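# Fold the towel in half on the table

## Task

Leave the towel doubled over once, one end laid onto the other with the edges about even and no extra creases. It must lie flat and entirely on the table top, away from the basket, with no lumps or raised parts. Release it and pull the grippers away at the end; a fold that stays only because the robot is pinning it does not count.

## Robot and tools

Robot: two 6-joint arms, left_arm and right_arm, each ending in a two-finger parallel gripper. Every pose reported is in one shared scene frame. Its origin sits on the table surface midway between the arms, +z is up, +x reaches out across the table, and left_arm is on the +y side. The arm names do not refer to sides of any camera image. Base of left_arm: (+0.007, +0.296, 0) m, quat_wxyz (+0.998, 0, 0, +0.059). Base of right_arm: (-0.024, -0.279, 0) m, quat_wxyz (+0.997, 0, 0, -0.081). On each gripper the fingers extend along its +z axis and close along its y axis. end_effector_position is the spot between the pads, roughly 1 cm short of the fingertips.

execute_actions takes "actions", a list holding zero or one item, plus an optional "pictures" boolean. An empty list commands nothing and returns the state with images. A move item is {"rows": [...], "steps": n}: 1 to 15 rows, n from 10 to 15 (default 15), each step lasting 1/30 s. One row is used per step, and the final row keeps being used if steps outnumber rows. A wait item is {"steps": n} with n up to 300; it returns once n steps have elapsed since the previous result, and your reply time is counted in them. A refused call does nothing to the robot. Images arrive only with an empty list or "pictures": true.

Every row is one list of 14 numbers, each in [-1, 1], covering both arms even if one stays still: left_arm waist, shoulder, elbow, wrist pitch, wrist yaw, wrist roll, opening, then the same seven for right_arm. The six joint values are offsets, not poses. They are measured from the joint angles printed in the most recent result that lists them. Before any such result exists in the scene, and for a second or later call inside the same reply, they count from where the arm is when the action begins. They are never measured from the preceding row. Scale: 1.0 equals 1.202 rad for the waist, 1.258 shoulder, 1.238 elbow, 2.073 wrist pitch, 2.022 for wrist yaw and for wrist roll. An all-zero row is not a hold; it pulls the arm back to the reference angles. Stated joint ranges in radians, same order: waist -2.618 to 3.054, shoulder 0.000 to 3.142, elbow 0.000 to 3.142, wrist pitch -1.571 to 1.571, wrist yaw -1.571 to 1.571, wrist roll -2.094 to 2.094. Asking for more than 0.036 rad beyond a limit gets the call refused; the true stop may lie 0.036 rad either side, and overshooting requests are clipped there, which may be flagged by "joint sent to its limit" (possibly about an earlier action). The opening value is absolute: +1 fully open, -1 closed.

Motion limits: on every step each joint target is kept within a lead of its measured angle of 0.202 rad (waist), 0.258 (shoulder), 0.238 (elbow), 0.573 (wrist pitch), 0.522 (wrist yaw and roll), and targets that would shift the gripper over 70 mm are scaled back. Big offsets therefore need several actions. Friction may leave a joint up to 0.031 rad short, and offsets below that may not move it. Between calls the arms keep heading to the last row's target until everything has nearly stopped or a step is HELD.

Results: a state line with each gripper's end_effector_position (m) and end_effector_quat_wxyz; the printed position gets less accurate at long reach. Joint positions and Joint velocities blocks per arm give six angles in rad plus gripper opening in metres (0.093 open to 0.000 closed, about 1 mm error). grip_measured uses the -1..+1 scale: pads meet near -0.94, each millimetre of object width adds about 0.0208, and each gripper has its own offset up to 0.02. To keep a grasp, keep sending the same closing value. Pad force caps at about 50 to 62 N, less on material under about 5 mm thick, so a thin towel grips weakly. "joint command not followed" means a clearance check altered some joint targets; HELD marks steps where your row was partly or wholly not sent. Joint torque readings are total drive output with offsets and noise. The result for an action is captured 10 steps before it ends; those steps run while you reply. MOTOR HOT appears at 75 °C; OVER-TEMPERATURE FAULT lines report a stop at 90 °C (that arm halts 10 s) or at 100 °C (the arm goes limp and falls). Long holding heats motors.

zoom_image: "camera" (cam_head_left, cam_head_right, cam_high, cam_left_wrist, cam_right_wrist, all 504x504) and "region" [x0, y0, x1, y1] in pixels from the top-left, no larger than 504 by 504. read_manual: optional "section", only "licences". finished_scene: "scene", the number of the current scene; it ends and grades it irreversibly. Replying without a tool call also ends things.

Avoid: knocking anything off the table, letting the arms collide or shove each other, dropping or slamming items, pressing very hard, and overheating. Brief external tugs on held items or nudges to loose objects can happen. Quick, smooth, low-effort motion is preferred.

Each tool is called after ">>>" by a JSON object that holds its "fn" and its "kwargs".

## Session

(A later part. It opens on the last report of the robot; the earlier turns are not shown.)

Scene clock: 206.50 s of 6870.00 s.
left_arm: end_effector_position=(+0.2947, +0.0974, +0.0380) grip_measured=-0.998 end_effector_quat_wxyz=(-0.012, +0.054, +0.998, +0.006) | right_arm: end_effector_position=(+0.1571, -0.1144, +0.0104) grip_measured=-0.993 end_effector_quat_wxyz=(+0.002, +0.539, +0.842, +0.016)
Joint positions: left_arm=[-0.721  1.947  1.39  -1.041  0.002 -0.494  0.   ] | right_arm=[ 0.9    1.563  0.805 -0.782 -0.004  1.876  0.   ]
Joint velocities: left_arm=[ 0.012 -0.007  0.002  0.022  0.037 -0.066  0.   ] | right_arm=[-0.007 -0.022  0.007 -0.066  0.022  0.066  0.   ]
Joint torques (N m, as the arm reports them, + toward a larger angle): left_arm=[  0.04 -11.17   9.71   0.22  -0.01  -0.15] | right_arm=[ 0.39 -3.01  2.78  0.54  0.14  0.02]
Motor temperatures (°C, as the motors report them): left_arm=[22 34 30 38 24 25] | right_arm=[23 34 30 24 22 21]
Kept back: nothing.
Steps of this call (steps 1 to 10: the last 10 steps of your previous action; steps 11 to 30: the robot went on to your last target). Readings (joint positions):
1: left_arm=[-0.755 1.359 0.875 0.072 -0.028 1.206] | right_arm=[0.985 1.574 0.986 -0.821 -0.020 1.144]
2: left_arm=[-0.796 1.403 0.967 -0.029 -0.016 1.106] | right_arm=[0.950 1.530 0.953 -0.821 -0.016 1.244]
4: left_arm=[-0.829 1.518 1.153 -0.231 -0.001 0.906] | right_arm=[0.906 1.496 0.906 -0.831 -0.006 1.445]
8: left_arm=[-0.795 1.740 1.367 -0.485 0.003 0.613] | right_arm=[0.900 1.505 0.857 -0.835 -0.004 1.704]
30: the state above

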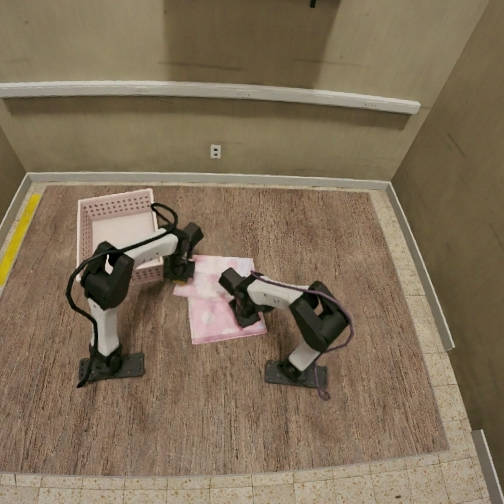

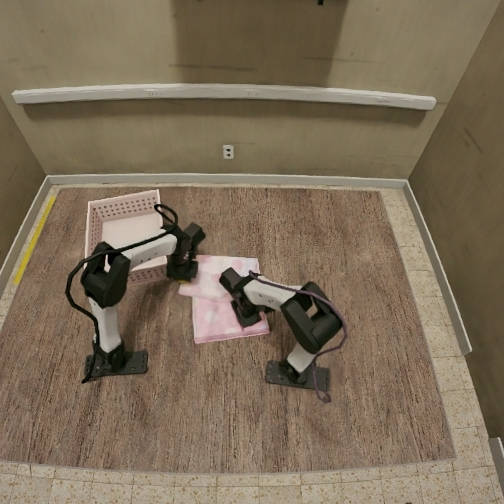

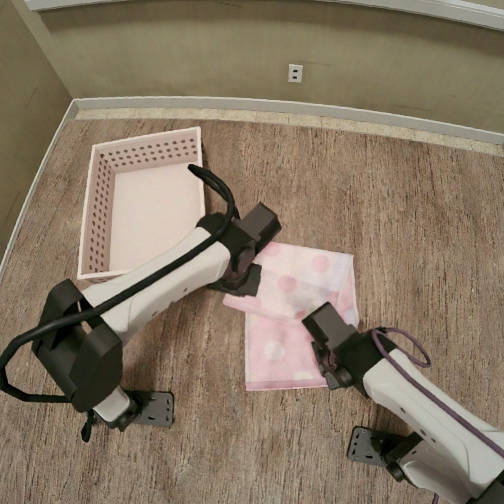

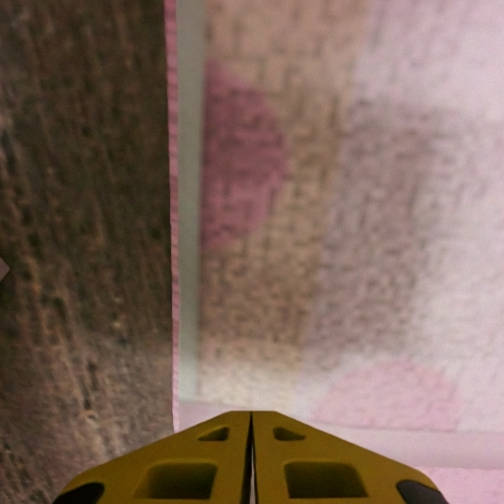

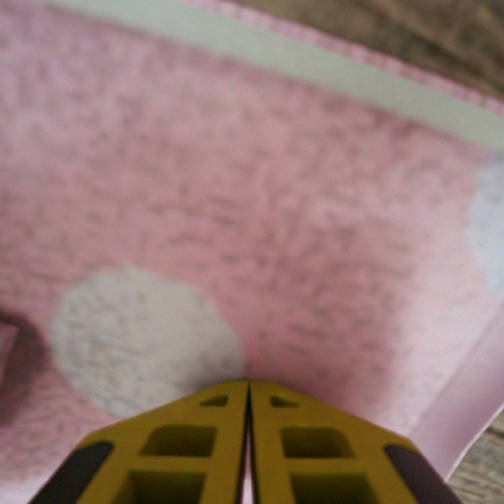

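>>> {"fn": "execute_actions", "kwargs": {"actions": [{"rows":[[0.02,0,0,0.01,0,0.15,-0.5,0,0.02,-0.02,0,0,0,-1],[0.02,0,0,0.01,0,0.3,0.1,0,0.02,-0.02,0,0,0,-1],[0.02,0,0,0.01,0,0.45,0.1,0,0.02,-0.02,0,0,0,-1],[0.02,0,0,0.01,0,0.6,0.1,0,0.02,-0.02,0,0,0,-1],[0.02,0,0,0.01,0,0.79,0.1,0,0.02,-0.02,0,0,0,-1]],"steps":15}]}}

>>> {"fn": "execute_actions", "kwargs": {"actions": [{"steps":20}], "pictures": true}}

Scene clock: 207.33 s of 6870.00 s.
left_arm: end_effector_position=(+0.2983, +0.1016, +0.0380) grip_measured=+0.076 end_effector_quat_wxyz=(-0.012, +0.259, +0.966, +0.003) | right_arm: end_effector_position=(+0.1571, -0.1144, +0.0104) grip_measured=-0.993 end_effector_quat_wxyz=(+0.002, +0.540, +0.842, +0.016)
Joint positions: left_arm=[-0.705  1.947  1.39  -1.039  0.002 -0.063  0.049] | right_arm=[ 0.9    1.563  0.805 -0.782 -0.004  1.877  0.   ]
Joint velocities: left_arm=[ 0.056  0.007  0.007  0.081 -0.066  2.821  0.047] | right_arm=[-0.012 -0.007 -0.002  0.051  0.051 -0.051  0.   ]
Joint torques (N m, as the arm reports them, + toward a larger angle): left_arm=[ 0.37 -9.67  6.9   0.43  0.07 -0.11] | right_arm=[ 0.16 -3.08  3.57  0.37  0.12 -0.09]
Motor temperatures (°C, as the motors report them): left_arm=[22 34 30 37 24 25] | right_arm=[23 34 30 24 22 21]
Steps of this call (steps 1 to 20: the robot went on to your last target; steps 21 to 25: the first 5 steps of this action). Readings (joint positions):
21: left_arm=[-0.719 1.947 1.390 -1.043 0.002 -0.459] | right_arm=[0.900 1.563 0.805 -0.782 -0.004 1.877]
22: left_arm=[-0.715 1.947 1.390 -1.042 0.002 -0.364] | right_arm=[0.900 1.563 0.805 -0.782 -0.004 1.877]
24: left_arm=[-0.708 1.947 1.390 -1.040 0.002 -0.164] | right_arm=[0.900 1.563 0.805 -0.782 -0.004 1.877]
25: the state above

Scene clock: 208.00 s of 6870.00 s.
left_arm: end_effector_position=(+0.2989, +0.1012, +0.0380) grip_measured=+0.098 end_effector_quat_wxyz=(-0.010, +0.738, +0.675, -0.005) | right_arm: end_effector_position=(+0.1571, -0.1144, +0.0104) grip_measured=-0.993 end_effector_quat_wxyz=(+0.002, +0.540, +0.842, +0.016)
Joint positions: left_arm=[-0.704  1.947  1.39  -1.035  0.005  1.073  0.05 ] | right_arm=[ 0.9    1.563  0.805 -0.782 -0.004  1.877  0.   ]
Joint velocities: left_arm=[ 0.012 -0.007 -0.002 -0.007  0.051  0.139 -0.001] | right_arm=[ 0.002 -0.012  0.012  0.066  0.022  0.022  0.   ]
Joint torques (N m, as the arm reports them, + toward a larger angle): left_arm=[ 0.71 -9.63  6.91  0.43  0.1  -0.06] | right_arm=[ 0.15 -3.09  3.56  0.36  0.12 -0.09]
Motor temperatures (°C, as the motors report them): left_arm=[22 34 30 37 24 25] | right_arm=[23 34 30 24 22 21]
Kept back: nothing.
Steps of this call (steps 1 to 10: the last 10 steps of your previous action; steps 11 to 20: the robot went on to your last target). Readings (joint positions):
1: left_arm=[-0.704 1.947 1.390 -1.039 0.004 0.035] | right_arm=[0.900 1.563 0.805 -0.782 -0.004 1.877]
2: left_arm=[-0.704 1.947 1.390 -1.038 0.004 0.136] | right_arm=[0.900 1.563 0.805 -0.782 -0.004 1.877]
4: left_arm=[-0.704 1.947 1.390 -1.037 0.005 0.335] | right_arm=[0.900 1.563 0.805 -0.782 -0.004 1.877]
8: left_arm=[-0.704 1.947 1.390 -1.037 0.005 0.725] | right_arm=[0.900 1.563 0.805 -0.782 -0.004 1.877]
20: the state above

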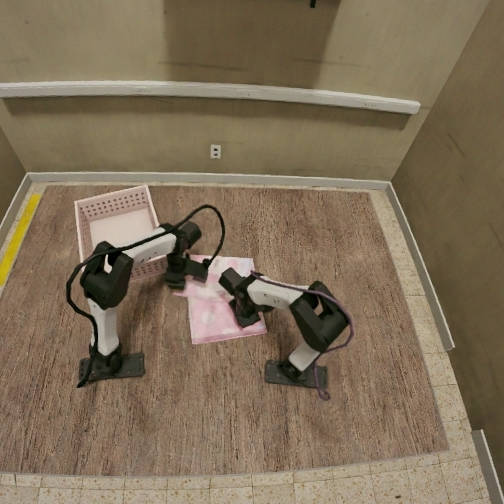

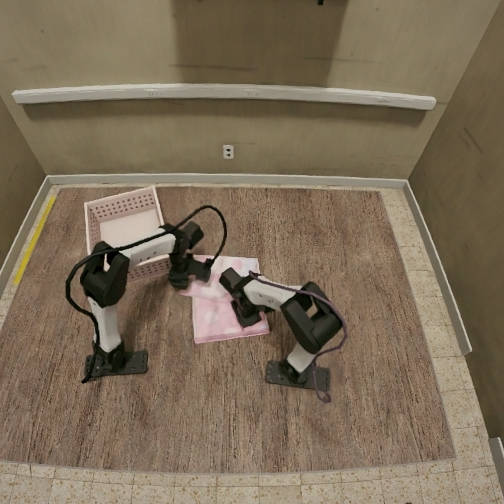

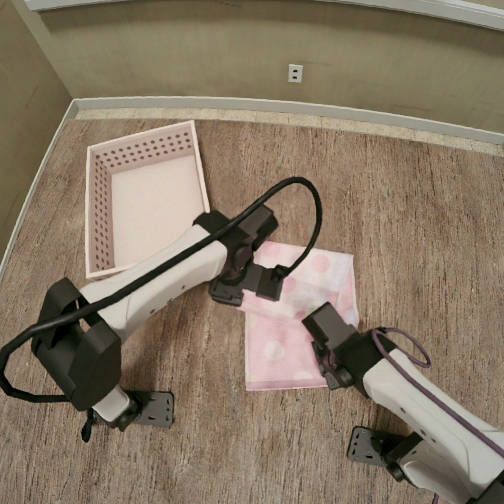

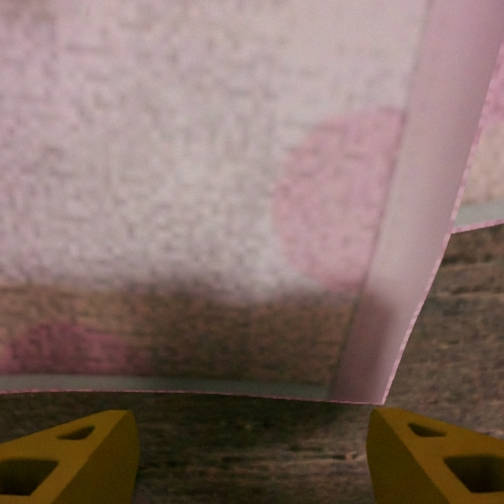

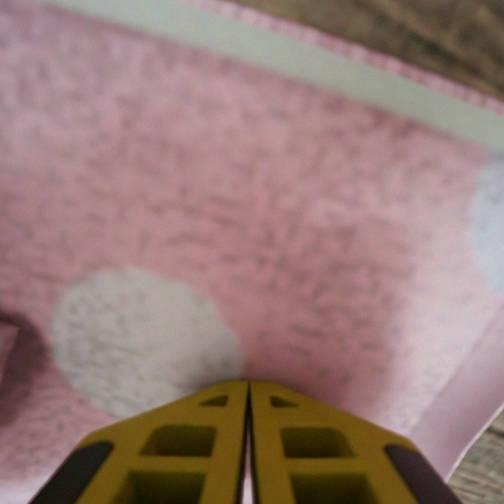

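>>> {"fn": "execute_actions", "kwargs": {"actions": [{"rows":[[-0.03,0,0,0.01,0,0,0.1,0,0.02,-0.02,0,0,0,-1],[-0.03,0.01,-0.02,0.03,0,0,0.1,0,0.02,-0.02,0,0,0,-1],[-0.03,0.02,-0.045,0.05,0,0,0.1,0,0.02,-0.02,0,0,0,-1],[-0.03,0.03,-0.07,0.07,0,0,0.1,0,0.02,-0.02,0,0,0,-1],[-0.03,0.04,-0.095,0.085,0,0,0.1,0,0.02,-0.02,0,0,0,-1]],"steps":15}]}}

>>> {"fn": "execute_actions", "kwargs": {"actions": [{"steps":12}], "pictures": true}}

Scene clock: 208.90 s of 6870.00 s.
left_arm: end_effector_position=(+0.2977, +0.0907, +0.0276) grip_measured=+0.098 end_effector_quat_wxyz=(+0.006, +0.750, +0.661, -0.001) | right_arm: end_effector_position=(+0.1571, -0.1144, +0.0104) grip_measured=-0.993 end_effector_quat_wxyz=(+0.002, +0.540, +0.842, +0.016)
Joint positions: left_arm=[-0.731  1.95   1.35  -0.96   0.004  1.085  0.05 ] | right_arm=[ 0.9    1.563  0.805 -0.782 -0.004  1.877  0.   ]
Joint velocities: left_arm=[-0.134  0.095 -0.637  0.784 -0.022 -0.037  0.   ] | right_arm=[-0.027 -0.017  0.002 -0.022  0.022 -0.081  0.   ]
Joint torques (N m, as the arm reports them, + toward a larger angle): left_arm=[ 0.02 -6.28  3.74  0.16  0.12 -0.19] | right_arm=[ 0.16 -3.09  3.57  0.36  0.12 -0.08]
Motor temperatures (°C, as the motors report them): left_arm=[22 34 30 37 24 25] | right_arm=[23 34 30 24 22 21]
Steps of this call (steps 1 to 22: the robot went on to your last target; steps 23 to 27: the first 5 steps of this action). Readings (joint positions):
23: left_arm=[-0.707 1.947 1.390 -1.035 0.004 1.095] | right_arm=[0.900 1.563 0.805 -0.782 -0.004 1.877]
24: left_arm=[-0.712 1.947 1.390 -1.030 0.004 1.091] | right_arm=[0.900 1.563 0.805 -0.782 -0.004 1.877]
26: left_arm=[-0.725 1.947 1.371 -0.988 0.004 1.087] | right_arm=[0.900 1.563 0.805 -0.782 -0.004 1.877]
27: the state above

Scene clock: 209.30 s of 6870.00 s.
left_arm: end_effector_position=(+0.2942, +0.0910, +0.0100) grip_measured=+0.098 end_effector_quat_wxyz=(+0.003, +0.751, +0.661, -0.001) | right_arm: end_effector_position=(+0.1571, -0.1144, +0.0104) grip_measured=-0.993 end_effector_quat_wxyz=(+0.002, +0.540, +0.842, +0.016)
Joint positions: left_arm=[-0.736  1.97   1.303 -0.9    0.004  1.08   0.05 ] | right_arm=[ 0.9    1.563  0.805 -0.782 -0.004  1.877  0.   ]
Joint velocities: left_arm=[-0.002 -0.002 -0.007  0.051 -0.022 -0.022  0.   ] | right_arm=[ 0.017 -0.022  0.002 -0.051 -0.007 -0.022  0.   ]
Joint torques (N m, as the arm reports them, + toward a larger angle): left_arm=[-0.27 -7.4   3.97  0.77  0.12 -0.16] | right_arm=[ 0.17 -3.09  3.56  0.36  0.12 -0.08]
Motor temperatures (°C, as the motors report them): left_arm=[22 34 30 37 24 25] | right_arm=[23 34 30 24 22 21]
Kept back: nothing.
Steps of this call (steps 1 to 10: the last 10 steps of your previous action; steps 11 to 12: the robot went on to your last target). Readings (joint positions):
1: left_arm=[-0.734 1.956 1.329 -0.939 0.004 1.083] | right_arm=[0.900 1.563 0.805 -0.782 -0.004 1.877]
2: left_arm=[-0.736 1.966 1.313 -0.927 0.004 1.083] | right_arm=[0.900 1.563 0.805 -0.782 -0.004 1.877]
4: left_arm=[-0.736 1.971 1.303 -0.910 0.004 1.081] | right_arm=[0.900 1.563 0.805 -0.782 -0.004 1.877]
8: left_arm=[-0.736 1.970 1.303 -0.900 0.004 1.080] | right_arm=[0.900 1.563 0.805 -0.782 -0.004 1.877]
12: the state above

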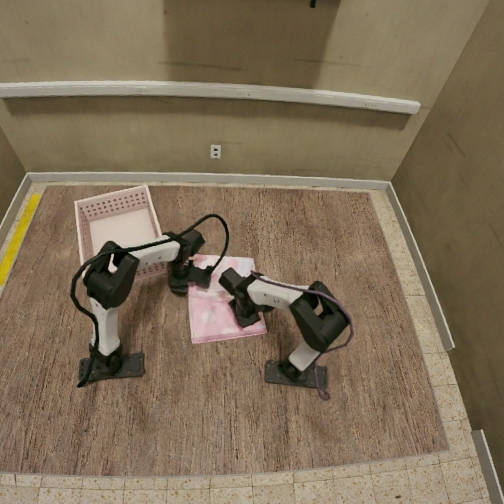

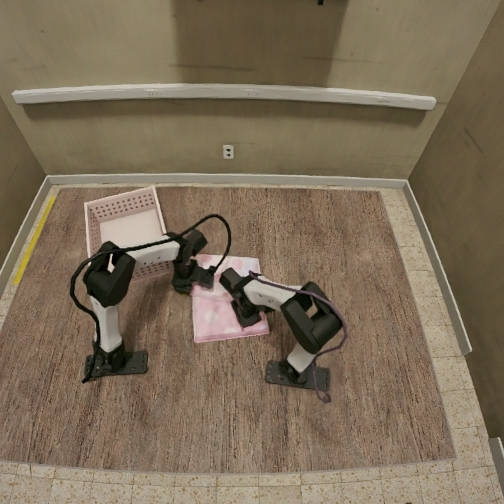

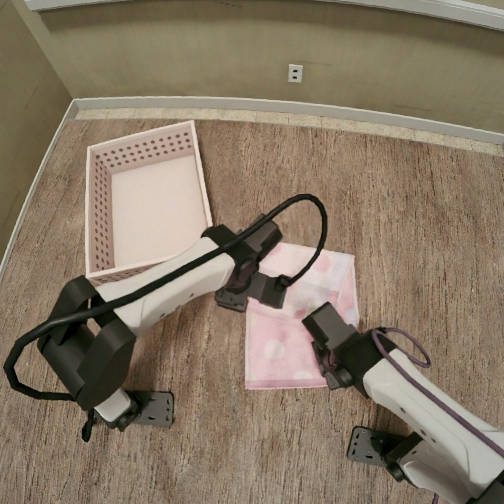

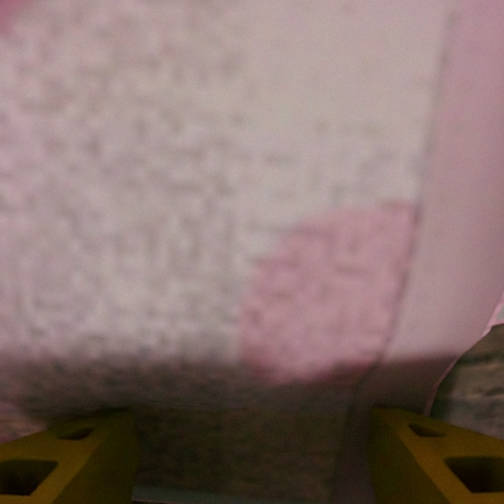

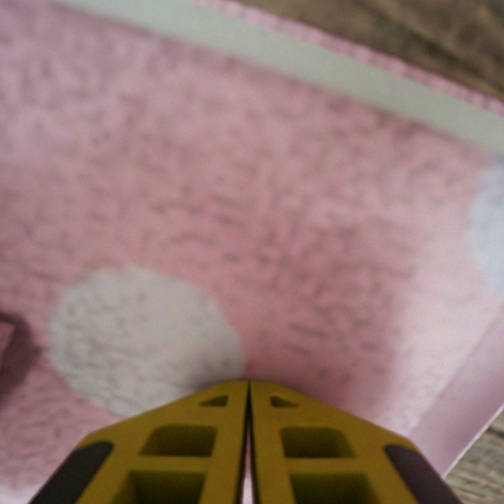

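>>> {"fn": "execute_actions", "kwargs": {"actions": [{"rows":[[0,0.02,-0.025,0.01,0,0,0.0,0,0.02,-0.02,0,0,0,-1],[0,0.02,-0.025,0.01,0,0,-0.1,0,0.02,-0.02,0,0,0,-1],[0,0.02,-0.025,0.01,0,0,-0.2,0,0.02,-0.02,0,0,0,-1],[0,0.02,-0.025,0.01,0,0,-0.3,0,0.02,-0.02,0,0,0,-1],[0,0.02,-0.025,0.01,0,0,-0.4,0,0.02,-0.02,0,0,0,-1],[0,0.02,-0.025,0.01,0,0,-0.5,0,0.02,-0.02,0,0,0,-1],[0,0.02,-0.025,0.01,0,0,-0.6,0,0.02,-0.02,0,0,0,-1],[0,0.02,-0.025,0.01,0,0,-0.7,0,0.02,-0.02,0,0,0,-1],[0,0.02,-0.025,0.01,0,0,-0.78,0,0.02,-0.02,0,0,0,-1],[0,0.02,-0.025,0.01,0,0,-0.86,0,0.02,-0.02,0,0,0,-1],[0,0.02,-0.025,0.01,0,0,-0.93,0,0.02,-0.02,0,0,0,-1],[0,0.02,-0.025,0.01,0,0,-0.97,0,0.02,-0.02,0,0,0,-1]],"steps":15}]}}

>>> {"fn": "execute_actions", "kwargs": {"actions": [{"rows":[[0,-0.005,0.03,-0.02,0,0,-0.97,0,0.02,-0.02,0,0,0,-1],[-0.005,-0.01,0.06,-0.04,0,0,-0.97,0,0.02,-0.02,0,0,0,-1],[-0.01,-0.015,0.09,-0.06,0,0,-0.97,0,0.02,-0.02,0,0,0,-1],[-0.015,-0.02,0.12,-0.08,0,0,-0.97,0,0.02,-0.02,0,0,0,-1],[-0.02,-0.02,0.15,-0.1,0,0,-0.97,0,0.02,-0.02,0,0,0,-1],[-0.025,-0.02,0.18,-0.12,0,0,-0.97,0,0.02,-0.02,0,0,0,-1],[-0.03,-0.02,0.21,-0.14,0,0,-0.97,0,0.02,-0.02,0,0,0,-1],[-0.035,-0.02,0.24,-0.155,0,0,-0.97,0,0.02,-0.02,0,0,0,-1],[-0.04,-0.02,0.27,-0.17,0,0,-0.97,0,0.02,-0.02,0,0,0,-1],[-0.045,-0.02,0.3,-0.19,0,0,-0.97,0,0.02,-0.02,0,0,0,-1]],"steps":15}]}}

>>> {"fn": "execute_actions", "kwargs": {"actions": [{"steps":18}], "pictures": true}}

Scene clock: 210.80 s of 6870.00 s.
left_arm: end_effector_position=(+0.2944, +0.0909, +0.0100) grip_measured=-0.352 end_effector_quat_wxyz=(+0.003, +0.751, +0.661, -0.001) | right_arm: end_effector_position=(+0.1571, -0.1144, +0.0104) grip_measured=-0.993 end_effector_quat_wxyz=(+0.002, +0.540, +0.842, +0.016)
Joint positions: left_arm=[-0.736  1.97   1.303 -0.899  0.004  1.08   0.028] | right_arm=[ 0.9    1.563  0.805 -0.782 -0.004  1.877  0.   ]
Joint velocities: left_arm=[ 0.007 -0.002 -0.007 -0.051 -0.11  -0.007 -0.094] | right_arm=[-0.012 -0.012 -0.002 -0.066 -0.051 -0.007  0.   ]
Joint torques (N m, as the arm reports them, + toward a larger angle): left_arm=[ 0.06 -7.72  4.08  0.52  0.14 -0.11] | right_arm=[ 0.17 -3.08  3.56  0.36  0.12 -0.08]
Motor temperatures (°C, as the motors report them): left_arm=[22 34 29 36 24 25] | right_arm=[23 34 30 24 22 21]
Steps of this call (steps 1 to 30: the robot went on to your last target; steps 31 to 40: nothing new was sent; steps 41 to 45: the first 5 steps of this action). Readings (joint positions):
41: left_arm=[-0.736 1.970 1.303 -0.900 0.004 1.080] | right_arm=[0.900 1.563 0.805 -0.782 -0.004 1.877]
42: left_arm=[-0.736 1.970 1.303 -0.900 0.004 1.080] | right_arm=[0.900 1.563 0.805 -0.782 -0.004 1.877]
44: left_arm=[-0.736 1.970 1.303 -0.899 0.004 1.080] | right_arm=[0.900 1.563 0.805 -0.782 -0.004 1.877]
45: the state above

Scene clock: 211.30 s of 6870.00 s.
left_arm: end_effector_position=(+0.3018, +0.0841, +0.0324) grip_measured=-0.952 end_effector_quat_wxyz=(+0.005, +0.752, +0.659, -0.001) | right_arm: end_effector_position=(+0.1571, -0.1144, +0.0104) grip_measured=-0.993 end_effector_quat_wxyz=(+0.002, +0.540, +0.842, +0.016)
Joint positions: left_arm=[-0.739  1.97   1.399 -0.99   0.004  1.08   0.   ] | right_arm=[ 0.9    1.563  0.805 -0.782 -0.004  1.877  0.   ]
Joint velocities: left_arm=[-0.09   0.007  1.023 -0.769 -0.007 -0.037  0.   ] | right_arm=[-0.022 -0.022  0.002 -0.081  0.037 -0.051  0.   ]
Joint torques (N m, as the arm reports them, + toward a larger angle): left_arm=[ -1.34 -11.93   9.46   0.46   0.12  -0.1 ] | right_arm=[ 0.16 -3.09  3.57  0.36  0.12 -0.08]
Motor temperatures (°C, as the motors report them): left_arm=[22 34 29 36 24 25] | right_arm=[23 34 30 24 22 21]
Steps of this call (steps 1 to 10: the last 10 steps of your previous action; steps 11 to 15: the first 5 steps of this action, its rows measured from where the robot was after step 10). Readings (joint positions):
10: left_arm=[-0.736 1.970 1.303 -0.895 0.004 1.080] | right_arm=[0.900 1.563 0.805 -0.782 -0.004 1.877]
11: left_arm=[-0.736 1.970 1.308 -0.901 0.004 1.080] | right_arm=[0.900 1.563 0.805 -0.782 -0.004 1.877]
12: left_arm=[-0.736 1.970 1.320 -0.915 0.004 1.080] | right_arm=[0.900 1.563 0.805 -0.782 -0.004 1.877]
14: left_arm=[-0.737 1.970 1.365 -0.963 0.004 1.080] | right_arm=[0.900 1.563 0.805 -0.782 -0.004 1.877]
15: the state above

Scene clock: 211.90 s of 6870.00 s.
left_arm: end_effector_position=(+0.2984, +0.0647, +0.1029) grip_measured=-0.953 end_effector_quat_wxyz=(+0.006, +0.767, +0.641, -0.001) | right_arm: end_effector_position=(+0.1571, -0.1144, +0.0104) grip_measured=-0.993 end_effector_quat_wxyz=(+0.002, +0.540, +0.842, +0.016)
Joint positions: left_arm=[-0.787  1.951  1.658 -1.267  0.004  1.08   0.   ] | right_arm=[ 0.9    1.563  0.805 -0.782 -0.004  1.877  0.   ]
Joint velocities: left_arm=[-0.002  0.007 -0.007 -0.066 -0.051  0.051  0.   ] | right_arm=[-0.022  0.002  0.007  0.022  0.022  0.007  0.   ]
Joint torques (N m, as the arm reports them, + toward a larger angle): left_arm=[ -0.23 -10.42   8.67   0.22   0.11  -0.11] | right_arm=[ 0.15 -3.09  3.57  0.36  0.12 -0.08]
Motor temperatures (°C, as the motors report them): left_arm=[22 35 30 36 24 25] | right_arm=[23 34 30 24 22 21]
Kept back: nothing.
Steps of this call (steps 1 to 10: the last 10 steps of your previous action; steps 11 to 18: the robot went on to your last target). Readings (joint positions):
1: left_arm=[-0.743 1.970 1.436 -1.019 0.004 1.080] | right_arm=[0.900 1.563 0.805 -0.782 -0.004 1.877]
2: left_arm=[-0.748 1.970 1.475 -1.048 0.004 1.080] | right_arm=[0.900 1.563 0.805 -0.782 -0.004 1.877]
4: left_arm=[-0.761 1.970 1.554 -1.107 0.004 1.080] | right_arm=[0.900 1.563 0.805 -0.782 -0.004 1.877]
8: left_arm=[-0.784 1.957 1.652 -1.191 0.004 1.080] | right_arm=[0.900 1.563 0.805 -0.782 -0.004 1.877]
18: the state above

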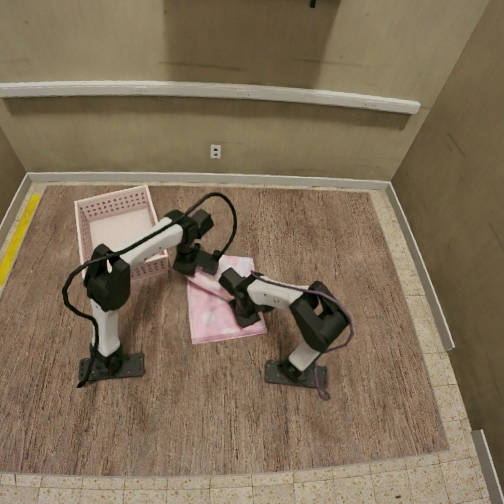

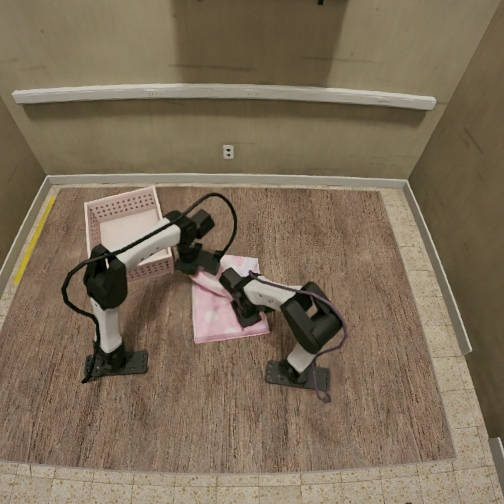

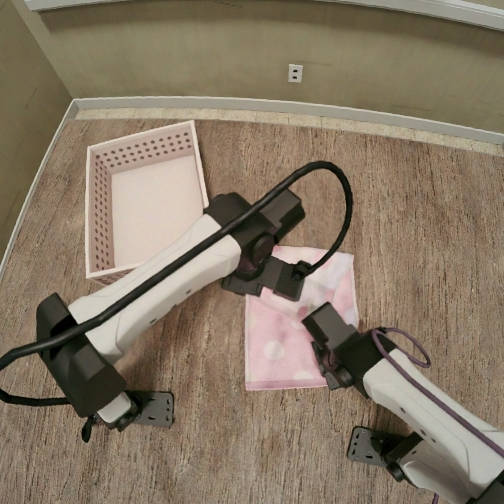

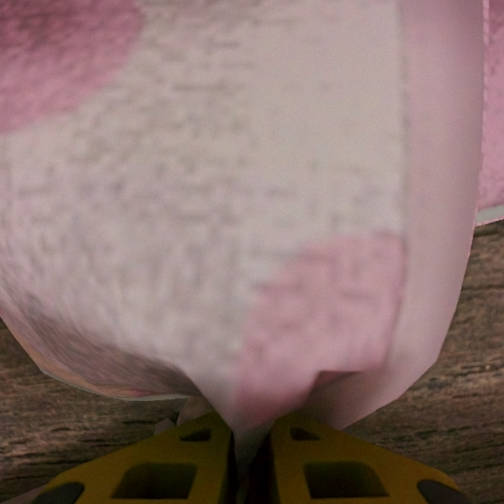

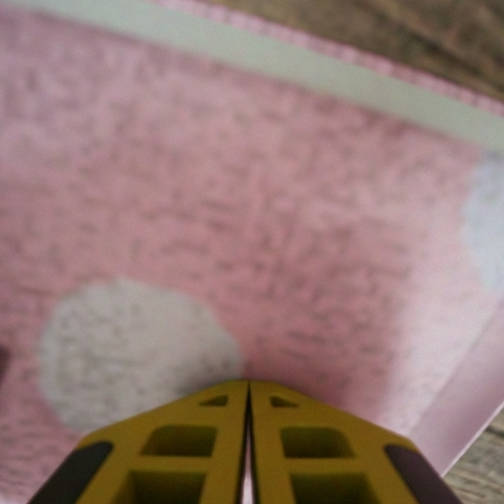

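>>> {"fn": "execute_actions", "kwargs": {"actions": [{"rows":[[0,0,0,0,0,0,-0.97,0,-0.06,0,0,0,0,-1],[0,0,0,0,0,0,-0.97,0,-0.12,-0.02,0,0,-0.03,-1],[0,0,0,0,0,0,-0.97,0.03,-0.18,-0.06,0.02,0.04,-0.08,-0.6],[0,0,0,0,0,0,-0.97,0.07,-0.22,-0.1,0.05,0.08,-0.13,-0.2],[0,0,0,0,0,0,-0.97,0.11,-0.24,-0.14,0.09,0.13,-0.18,0.2],[0,0,0,0,0,0,-0.97,0.15,-0.24,-0.18,0.13,0.18,-0.23,0.5],[0,0,0,0,0,0,-0.97,0.2,-0.24,-0.22,0.17,0.23,-0.28,0.7],[0,0,0,0,0,0,-0.97,0.25,-0.23,-0.26,0.22,0.28,-0.33,0.7],[0,0,0,0,0,0,-0.97,0.3,-0.21,-0.3,0.27,0.33,-0.38,0.7],[0,0,0,0,0,0,-0.97,0.34,-0.18,-0.33,0.32,0.38,-0.43,0.7],[0,0,0,0,0,0,-0.97,0.368,-0.14,-0.356,0.37,0.42,-0.478,0.7],[0,0,0,0,0,0,-0.97,0.368,-0.1,-0.356,0.4,0.42,-0.478,0.7]],"steps":15}]}}

>>> {"fn": "execute_actions", "kwargs": {"actions": [{"steps":25}], "pictures": true}}

Scene clock: 214.70 s of 6870.00 s.
left_arm: end_effector_position=(+0.2972, +0.0657, +0.1028) grip_measured=-0.953 end_effector_quat_wxyz=(+0.003, +0.767, +0.641, -0.001) | right_arm: end_effector_position=(+0.1608, -0.1115, +0.0406) grip_measured=-0.241 end_effector_quat_wxyz=(+0.069, +0.462, +0.879, +0.094)
Joint positions: left_arm=[-0.787  1.951  1.658 -1.273  0.004  1.08   0.   ] | right_arm=[ 0.953  1.35   0.726 -0.726  0.077  1.749  0.034]
Joint velocities: left_arm=[-0.002 -0.002 -0.007 -0.037  0.095  0.066  0.   ] | right_arm=[ 1.072 -1.814 -0.984  0.96   1.238 -1.619  0.421]
Joint torques (N m, as the arm reports them, + toward a larger angle): left_arm=[ 0.09 -9.96  7.17  0.41  0.12 -0.11] | right_arm=[ 1.28 -2.19  3.52  0.68  0.05 -0.12]
Motor temperatures (°C, as the motors report them): left_arm=[22 35 30 35 24 25] | right_arm=[23 33 30 23 22 21]
Steps of this call (steps 1 to 30: the robot went on to your last target; steps 31 to 79: nothing new was sent; steps 80 to 84: the first 5 steps of this action). Readings (joint positions):
80: left_arm=[-0.787 1.951 1.658 -1.273 0.004 1.080] | right_arm=[0.900 1.553 0.805 -0.782 -0.004 1.877]
81: left_arm=[-0.787 1.951 1.658 -1.273 0.004 1.080] | right_arm=[0.900 1.527 0.800 -0.782 -0.004 1.868]
83: left_arm=[-0.787 1.951 1.658 -1.273 0.004 1.080] | right_arm=[0.921 1.415 0.758 -0.754 0.035 1.802]
84: the state above

Scene clock: 215.53 s of 6870.00 s.
left_arm: end_effector_position=(+0.2972, +0.0657, +0.1028) grip_measured=-0.953 end_effector_quat_wxyz=(+0.003, +0.767, +0.641, -0.001) | right_arm: end_effector_position=(+0.1889, -0.0913, +0.0326) grip_measured=+0.697 end_effector_quat_wxyz=(+0.459, -0.003, +0.888, +0.023)
Joint positions: left_arm=[-0.787  1.951  1.658 -1.273  0.004  1.08   0.   ] | right_arm=[1.339 1.426 0.382 0.023 0.826 0.922 0.079]
Joint velocities: left_arm=[-0.007 -0.002 -0.007  0.007 -0.007  0.007  0.   ] | right_arm=[-0.007 -0.032  0.007  0.11   0.051 -0.007 -0.   ]
Joint torques (N m, as the arm reports them, + toward a larger angle): left_arm=[ 0.03 -9.96  7.13  0.4   0.12 -0.12] | right_arm=[ 0.44 -2.88  3.91  1.61  0.56 -0.15]
Motor temperatures (°C, as the motors report them): left_arm=[22 35 30 35 24 25] | right_arm=[23 33 30 24 22 21]
Kept back: nothing.
Steps of this call (steps 1 to 10: the last 10 steps of your previous action; steps 11 to 25: the robot went on to your last target). Readings (joint positions):
1: left_arm=[-0.787 1.951 1.658 -1.273 0.004 1.080] | right_arm=[0.996 1.299 0.689 -0.686 0.130 1.687]
2: left_arm=[-0.787 1.951 1.658 -1.273 0.004 1.080] | right_arm=[1.046 1.269 0.648 -0.635 0.193 1.616]
4: left_arm=[-0.787 1.951 1.658 -1.273 0.004 1.080] | right_arm=[1.161 1.264 0.552 -0.501 0.338 1.458]
8: left_arm=[-0.787 1.951 1.658 -1.273 0.004 1.080] | right_arm=[1.332 1.369 0.418 -0.217 0.644 1.141]
25: the state above

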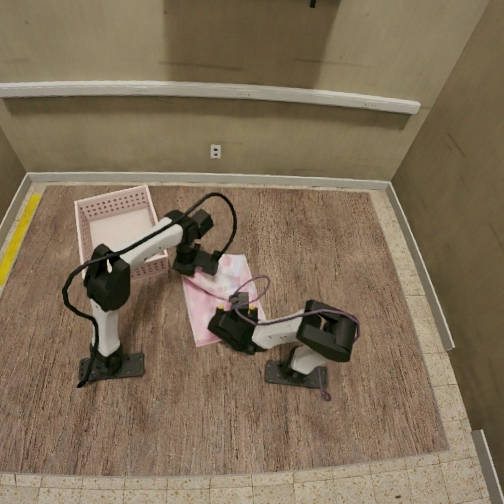

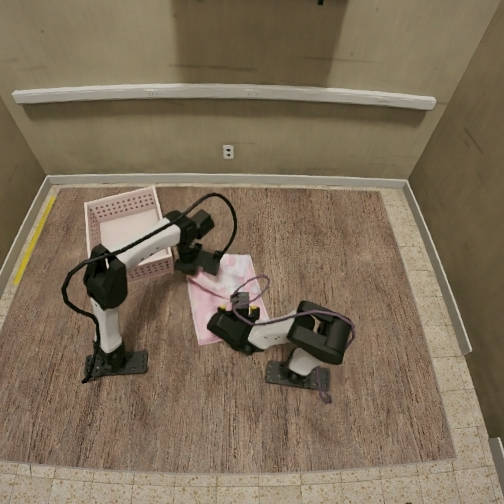

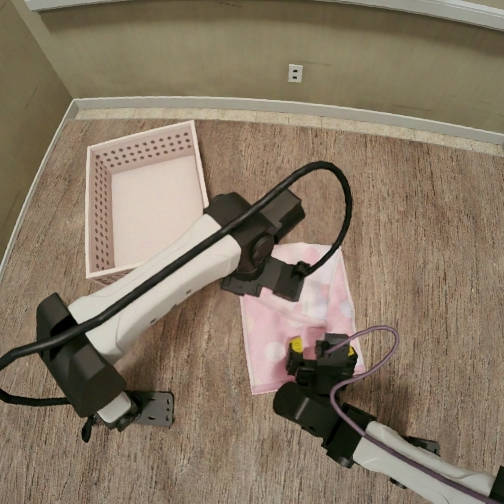

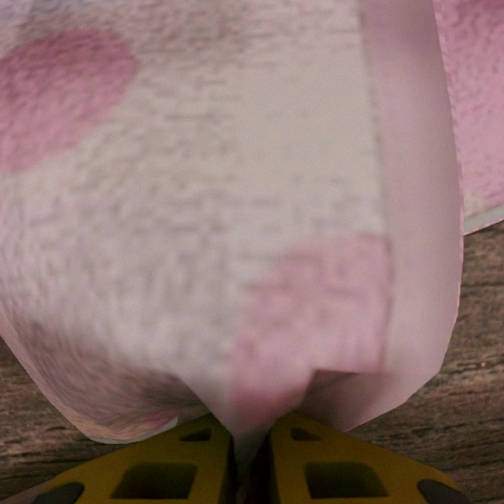

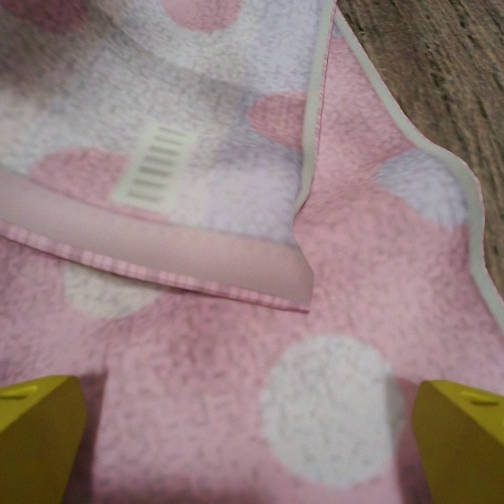

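>>> {"fn": "execute_actions", "kwargs": {"actions": [{"rows":[[0,0,0,0,0,0,-0.97,0,0.03,-0.01,0.02,0,0,0.7],[0,0,0,0,0,0,-0.97,0,0.06,-0.02,0.035,0,0,0.7],[0,0,0,0,0,0,-0.97,0,0.095,-0.03,0.052,0,0,0.7],[0,0,0,0,0,0,-0.97,0,0.095,-0.03,0.052,0,0,0.7],[0,0,0,0,0,0,-0.97,0,0.095,-0.03,0.052,0,0,0.7],[-0.01,-0.01,0.015,0.004,0,0,-0.97,0,0.095,-0.03,0.052,0,0,0.7],[-0.02,-0.02,0.025,0.008,0,0,-0.97,0,0.095,-0.03,0.052,0,0,0.7],[-0.03,-0.03,0.035,0.012,0,0,-0.97,0,0.095,-0.03,0.052,0,0,0.7],[-0.04,-0.04,0.045,0.016,0,0,-0.97,0,0.095,-0.03,0.052,0,0,0.7],[-0.05,-0.05,0.055,0.02,0,0,-0.97,0,0.095,-0.03,0.052,0,0,0.7],[-0.06,-0.06,0.07,0.024,0,0,-0.97,0,0.095,-0.03,0.052,0,0,0.7],[-0.075,-0.07,0.085,0.028,0,0,-0.97,0,0.095,-0.03,0.052,0,0,0.7],[-0.09,-0.085,0.1,0.035,0,0,-0.97,0,0.095,-0.03,0.052,0,0,0.7]],"steps":15}]}}

>>> {"fn": "execute_actions", "kwargs": {"actions": [{"steps":20}], "pictures": true}}

Scene clock: 217.40 s of 6870.00 s.
left_arm: end_effector_position=(+0.2972, +0.0657, +0.1028) grip_measured=-0.953 end_effector_quat_wxyz=(+0.003, +0.767, +0.641, -0.001) | right_arm: end_effector_position=(+0.1891, -0.0914, +0.0160) grip_measured=+0.697 end_effector_quat_wxyz=(+0.453, -0.012, +0.891, +0.007)
Joint positions: left_arm=[-0.787  1.951  1.658 -1.273  0.004  1.08   0.   ] | right_arm=[1.339 1.517 0.378 0.083 0.828 0.918 0.079]
Joint velocities: left_arm=[ 0.007 -0.007 -0.002  0.007 -0.022  0.007  0.   ] | right_arm=[ 0.007  0.486 -0.168  0.212 -0.007 -0.095 -0.   ]
Joint torques (N m, as the arm reports them, + toward a larger angle): left_arm=[  0.05 -10.01   7.2    0.35   0.13  -0.11] | right_arm=[ 0.19 -4.29  3.04  1.54  0.46 -0.03]
Motor temperatures (°C, as the motors report them): left_arm=[22 35 30 35 24 25] | right_arm=[23 33 30 24 22 21]
Steps of this call (steps 1 to 30: the robot went on to your last target; steps 31 to 51: nothing new was sent; steps 52 to 56: the first 5 steps of this action). Readings (joint positions):
52: left_arm=[-0.787 1.951 1.658 -1.273 0.004 1.080] | right_arm=[1.339 1.430 0.382 0.031 0.829 0.917]
53: left_arm=[-0.787 1.951 1.658 -1.273 0.004 1.080] | right_arm=[1.339 1.443 0.382 0.042 0.829 0.917]
55: left_arm=[-0.787 1.951 1.658 -1.273 0.004 1.080] | right_arm=[1.339 1.496 0.382 0.074 0.829 0.918]
56: the state above

Scene clock: 218.07 s of 6870.00 s.
left_arm: end_effector_position=(+0.2951, +0.0096, +0.1755) grip_measured=-0.952 end_effector_quat_wxyz=(+0.137, +0.794, +0.592, +0.019) | right_arm: end_effector_position=(+0.1893, -0.0915, +0.0133) grip_measured=+0.697 end_effector_quat_wxyz=(+0.455, -0.009, +0.890, +0.009)
Joint positions: left_arm=[-0.898  1.844  1.767 -1.216  0.003  1.08   0.   ] | right_arm=[1.339 1.532 0.369 0.113 0.83  0.921 0.079]
Joint velocities: left_arm=[ 0.002 -0.012 -0.002 -0.051 -0.037  0.007  0.   ] | right_arm=[-0.002 -0.007  0.007  0.051  0.022  0.037  0.001]
Joint torques (N m, as the arm reports them, + toward a larger angle): left_arm=[ 0.4  -9.36  8.82  1.04  0.1  -0.14] | right_arm=[ 0.16 -3.06  2.92  1.54  0.39 -0.06]
Motor temperatures (°C, as the motors report them): left_arm=[22 36 30 35 24 25] | right_arm=[23 33 30 24 22 21]
Kept back: nothing.
Steps of this call (steps 1 to 10: the last 10 steps of your previous action; steps 11 to 20: the robot went on to your last target). Readings (joint positions):
1: left_arm=[-0.787 1.951 1.658 -1.273 0.004 1.080] | right_arm=[1.339 1.529 0.372 0.088 0.828 0.918]
2: left_arm=[-0.788 1.951 1.658 -1.273 0.004 1.080] | right_arm=[1.339 1.532 0.369 0.099 0.830 0.921]
4: left_arm=[-0.799 1.948 1.665 -1.272 0.003 1.080] | right_arm=[1.339 1.532 0.369 0.109 0.830 0.921]
8: left_arm=[-0.853 1.914 1.716 -1.254 0.003 1.080] | right_arm=[1.339 1.532 0.369 0.111 0.830 0.921]
20: the state above

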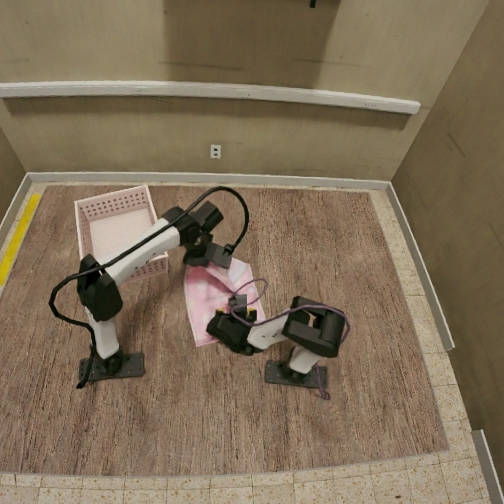

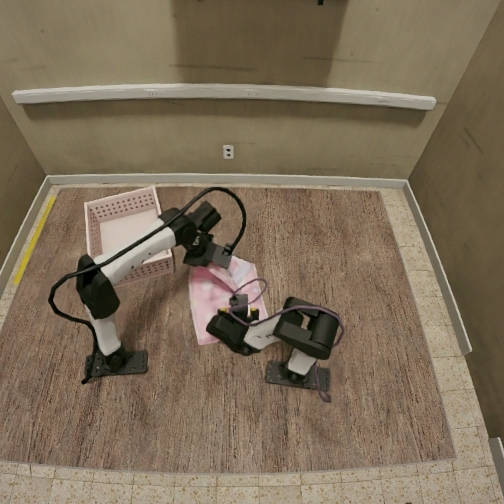

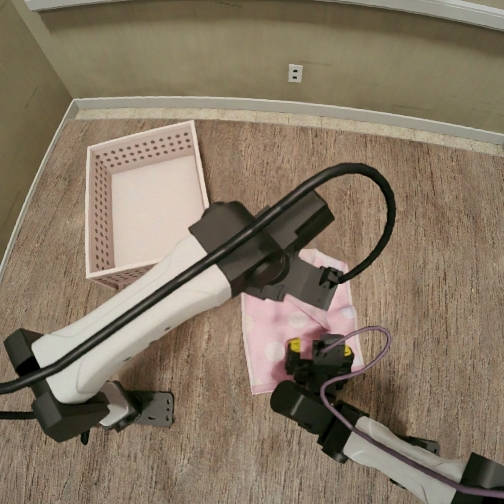

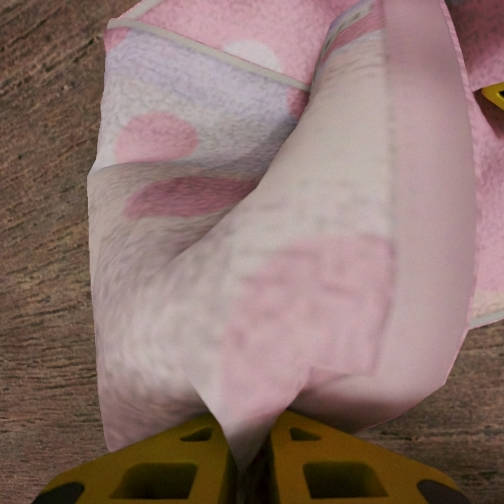

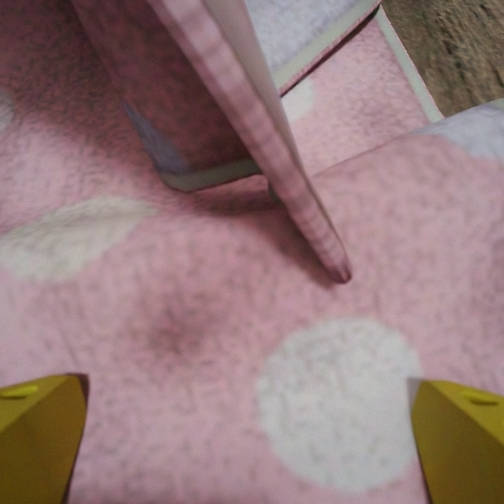

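>>> {"fn": "execute_actions", "kwargs": {"actions": [{"rows":[[0,0,0,0,0,0,-0.97,0,-0.05,0,0.0,0,0,0.6],[0,0,0,0,0,0,-0.97,0,-0.06,0,0.01,0,-0.02,0.5],[0,0,0,0,0,0,-0.97,-0.03,-0.06,0,0.025,-0.015,-0.045,0.4],[0,0,0,0,0,0,-0.97,-0.06,-0.06,0,0.04,-0.03,-0.07,0.4],[0,0,0,0,0,0,-0.97,-0.09,-0.06,0,0.055,-0.05,-0.095,0.4],[0,0,0,0,0,0,-0.97,-0.12,-0.06,0,0.07,-0.065,-0.12,0.4],[0,0,0,0,0,0,-0.97,-0.15,-0.05,0,0.085,-0.085,-0.145,0.4],[0,0,0,0,0,0,-0.97,-0.18,-0.04,0,0.1,-0.1,-0.17,0.4],[0,0,0,0,0,0,-0.97,-0.21,-0.03,0,0.12,-0.12,-0.195,0.4],[0,0,0,0,0,0,-0.97,-0.24,-0.02,0,0.14,-0.135,-0.22,0.4],[0,0,0,0,0,0,-0.97,-0.27,-0.01,0,0.16,-0.155,-0.245,0.4],[0,0,0,0,0,0,-0.97,-0.3,0.01,0,0.18,-0.17,-0.27,0.4],[0,0,0,0,0,0,-0.97,-0.332,0.025,0,0.19,-0.185,-0.28,0.4]],"steps":15}]}}

>>> {"fn": "execute_actions", "kwargs": {"actions": [{"steps":25}], "pictures": true}}

Scene clock: 219.43 s of 6870.00 s.
left_arm: end_effector_position=(+0.2951, +0.0096, +0.1755) grip_measured=-0.952 end_effector_quat_wxyz=(+0.137, +0.794, +0.592, +0.019) | right_arm: end_effector_position=(+0.1996, -0.0885, +0.0266) grip_measured=+0.406 end_effector_quat_wxyz=(+0.461, -0.007, +0.887, +0.028)
Joint positions: left_arm=[-0.898  1.844  1.767 -1.216  0.003  1.08   0.   ] | right_arm=[1.294 1.478 0.369 0.146 0.799 0.852 0.065]
Joint velocities: left_arm=[-0.007  0.007  0.002  0.037 -0.037  0.037  0.   ] | right_arm=[-0.833 -0.129  0.022  0.52  -0.462 -0.755 -0.004]
Joint torques (N m, as the arm reports them, + toward a larger angle): left_arm=[ 0.04 -9.32  7.59  0.89  0.11 -0.12] | right_arm=[-0.86 -4.91  5.05  1.54  0.43 -0.14]
Motor temperatures (°C, as the motors report them): left_arm=[22 36 30 34 24 25] | right_arm=[23 33 30 24 22 21]
Steps of this call (steps 1 to 15: the robot went on to your last target; steps 16 to 36: nothing new was sent; steps 37 to 41: the first 5 steps of this action). Readings (joint positions):
37: left_arm=[-0.898 1.844 1.767 -1.216 0.003 1.080] | right_arm=[1.339 1.526 0.369 0.111 0.830 0.921]
38: left_arm=[-0.898 1.844 1.767 -1.216 0.003 1.080] | right_arm=[1.339 1.512 0.369 0.109 0.830 0.916]
40: left_arm=[-0.898 1.844 1.767 -1.216 0.003 1.080] | right_arm=[1.319 1.484 0.369 0.128 0.814 0.880]
41: the state above

Scene clock: 220.27 s of 6870.00 s.
left_arm: end_effector_position=(+0.2951, +0.0096, +0.1755) grip_measured=-0.952 end_effector_quat_wxyz=(+0.137, +0.794, +0.592, +0.019) | right_arm: end_effector_position=(+0.2671, -0.0979, +0.0279) grip_measured=+0.403 end_effector_quat_wxyz=(+0.457, -0.087, +0.884, +0.045)
Joint positions: left_arm=[-0.898  1.844  1.767 -1.216  0.003  1.08   0.   ] | right_arm=[0.944 1.553 0.369 0.48  0.468 0.365 0.065]
Joint velocities: left_arm=[ 0.002 -0.012 -0.002 -0.007  0.007 -0.037  0.   ] | right_arm=[ 0.002 -0.007 -0.002 -0.051 -0.022 -0.022  0.   ]
Joint torques (N m, as the arm reports them, + toward a larger angle): left_arm=[ 0.06 -9.33  7.61  0.88  0.12 -0.13] | right_arm=[-0.2  -3.83  5.11  2.27  0.16 -0.16]
Motor temperatures (°C, as the motors report them): left_arm=[22 36 30 34 24 25] | right_arm=[23 33 30 24 22 21]
Kept back: nothing.
Steps of this call (steps 1 to 10: the last 10 steps of your previous action; steps 11 to 25: the robot went on to your last target). Readings (joint positions):
1: left_arm=[-0.898 1.844 1.767 -1.216 0.003 1.080] | right_arm=[1.261 1.474 0.369 0.166 0.780 0.820]
2: left_arm=[-0.898 1.844 1.767 -1.216 0.003 1.080] | right_arm=[1.225 1.474 0.369 0.187 0.758 0.785]
4: left_arm=[-0.898 1.844 1.767 -1.216 0.003 1.080] | right_arm=[1.151 1.474 0.369 0.232 0.707 0.705]
8: left_arm=[-0.898 1.844 1.767 -1.216 0.003 1.080] | right_arm=[1.006 1.515 0.369 0.365 0.589 0.531]
25: the state above

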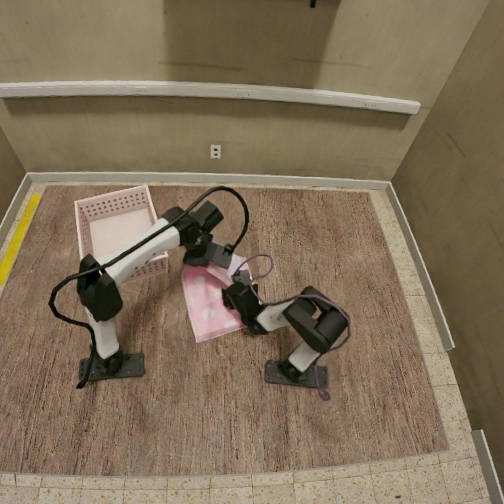

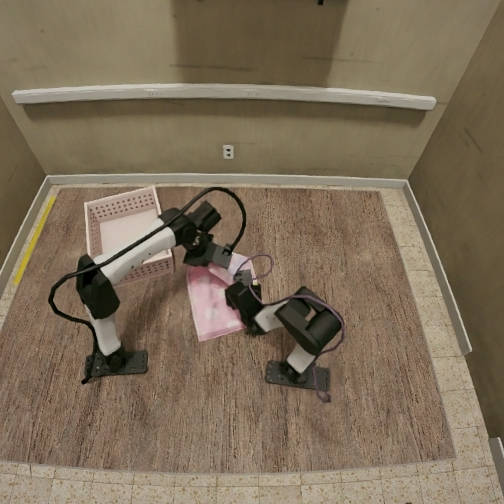

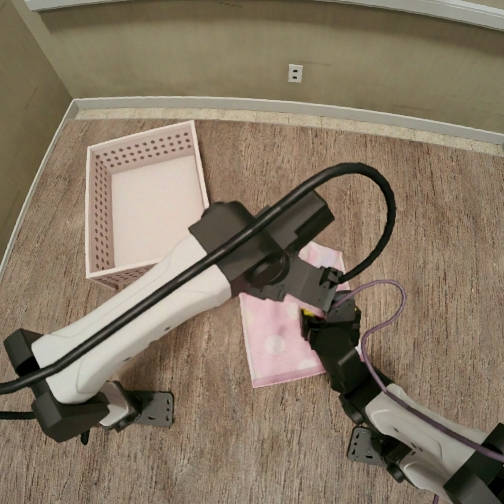

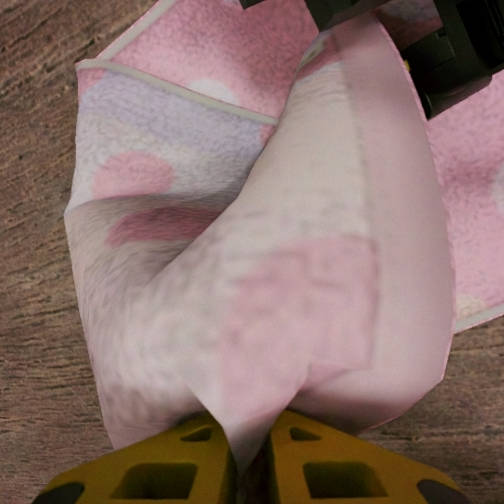

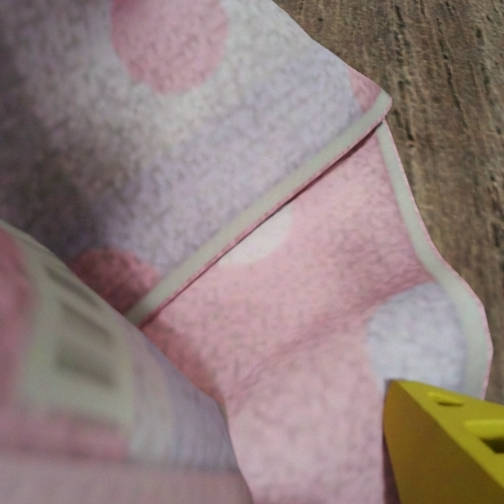

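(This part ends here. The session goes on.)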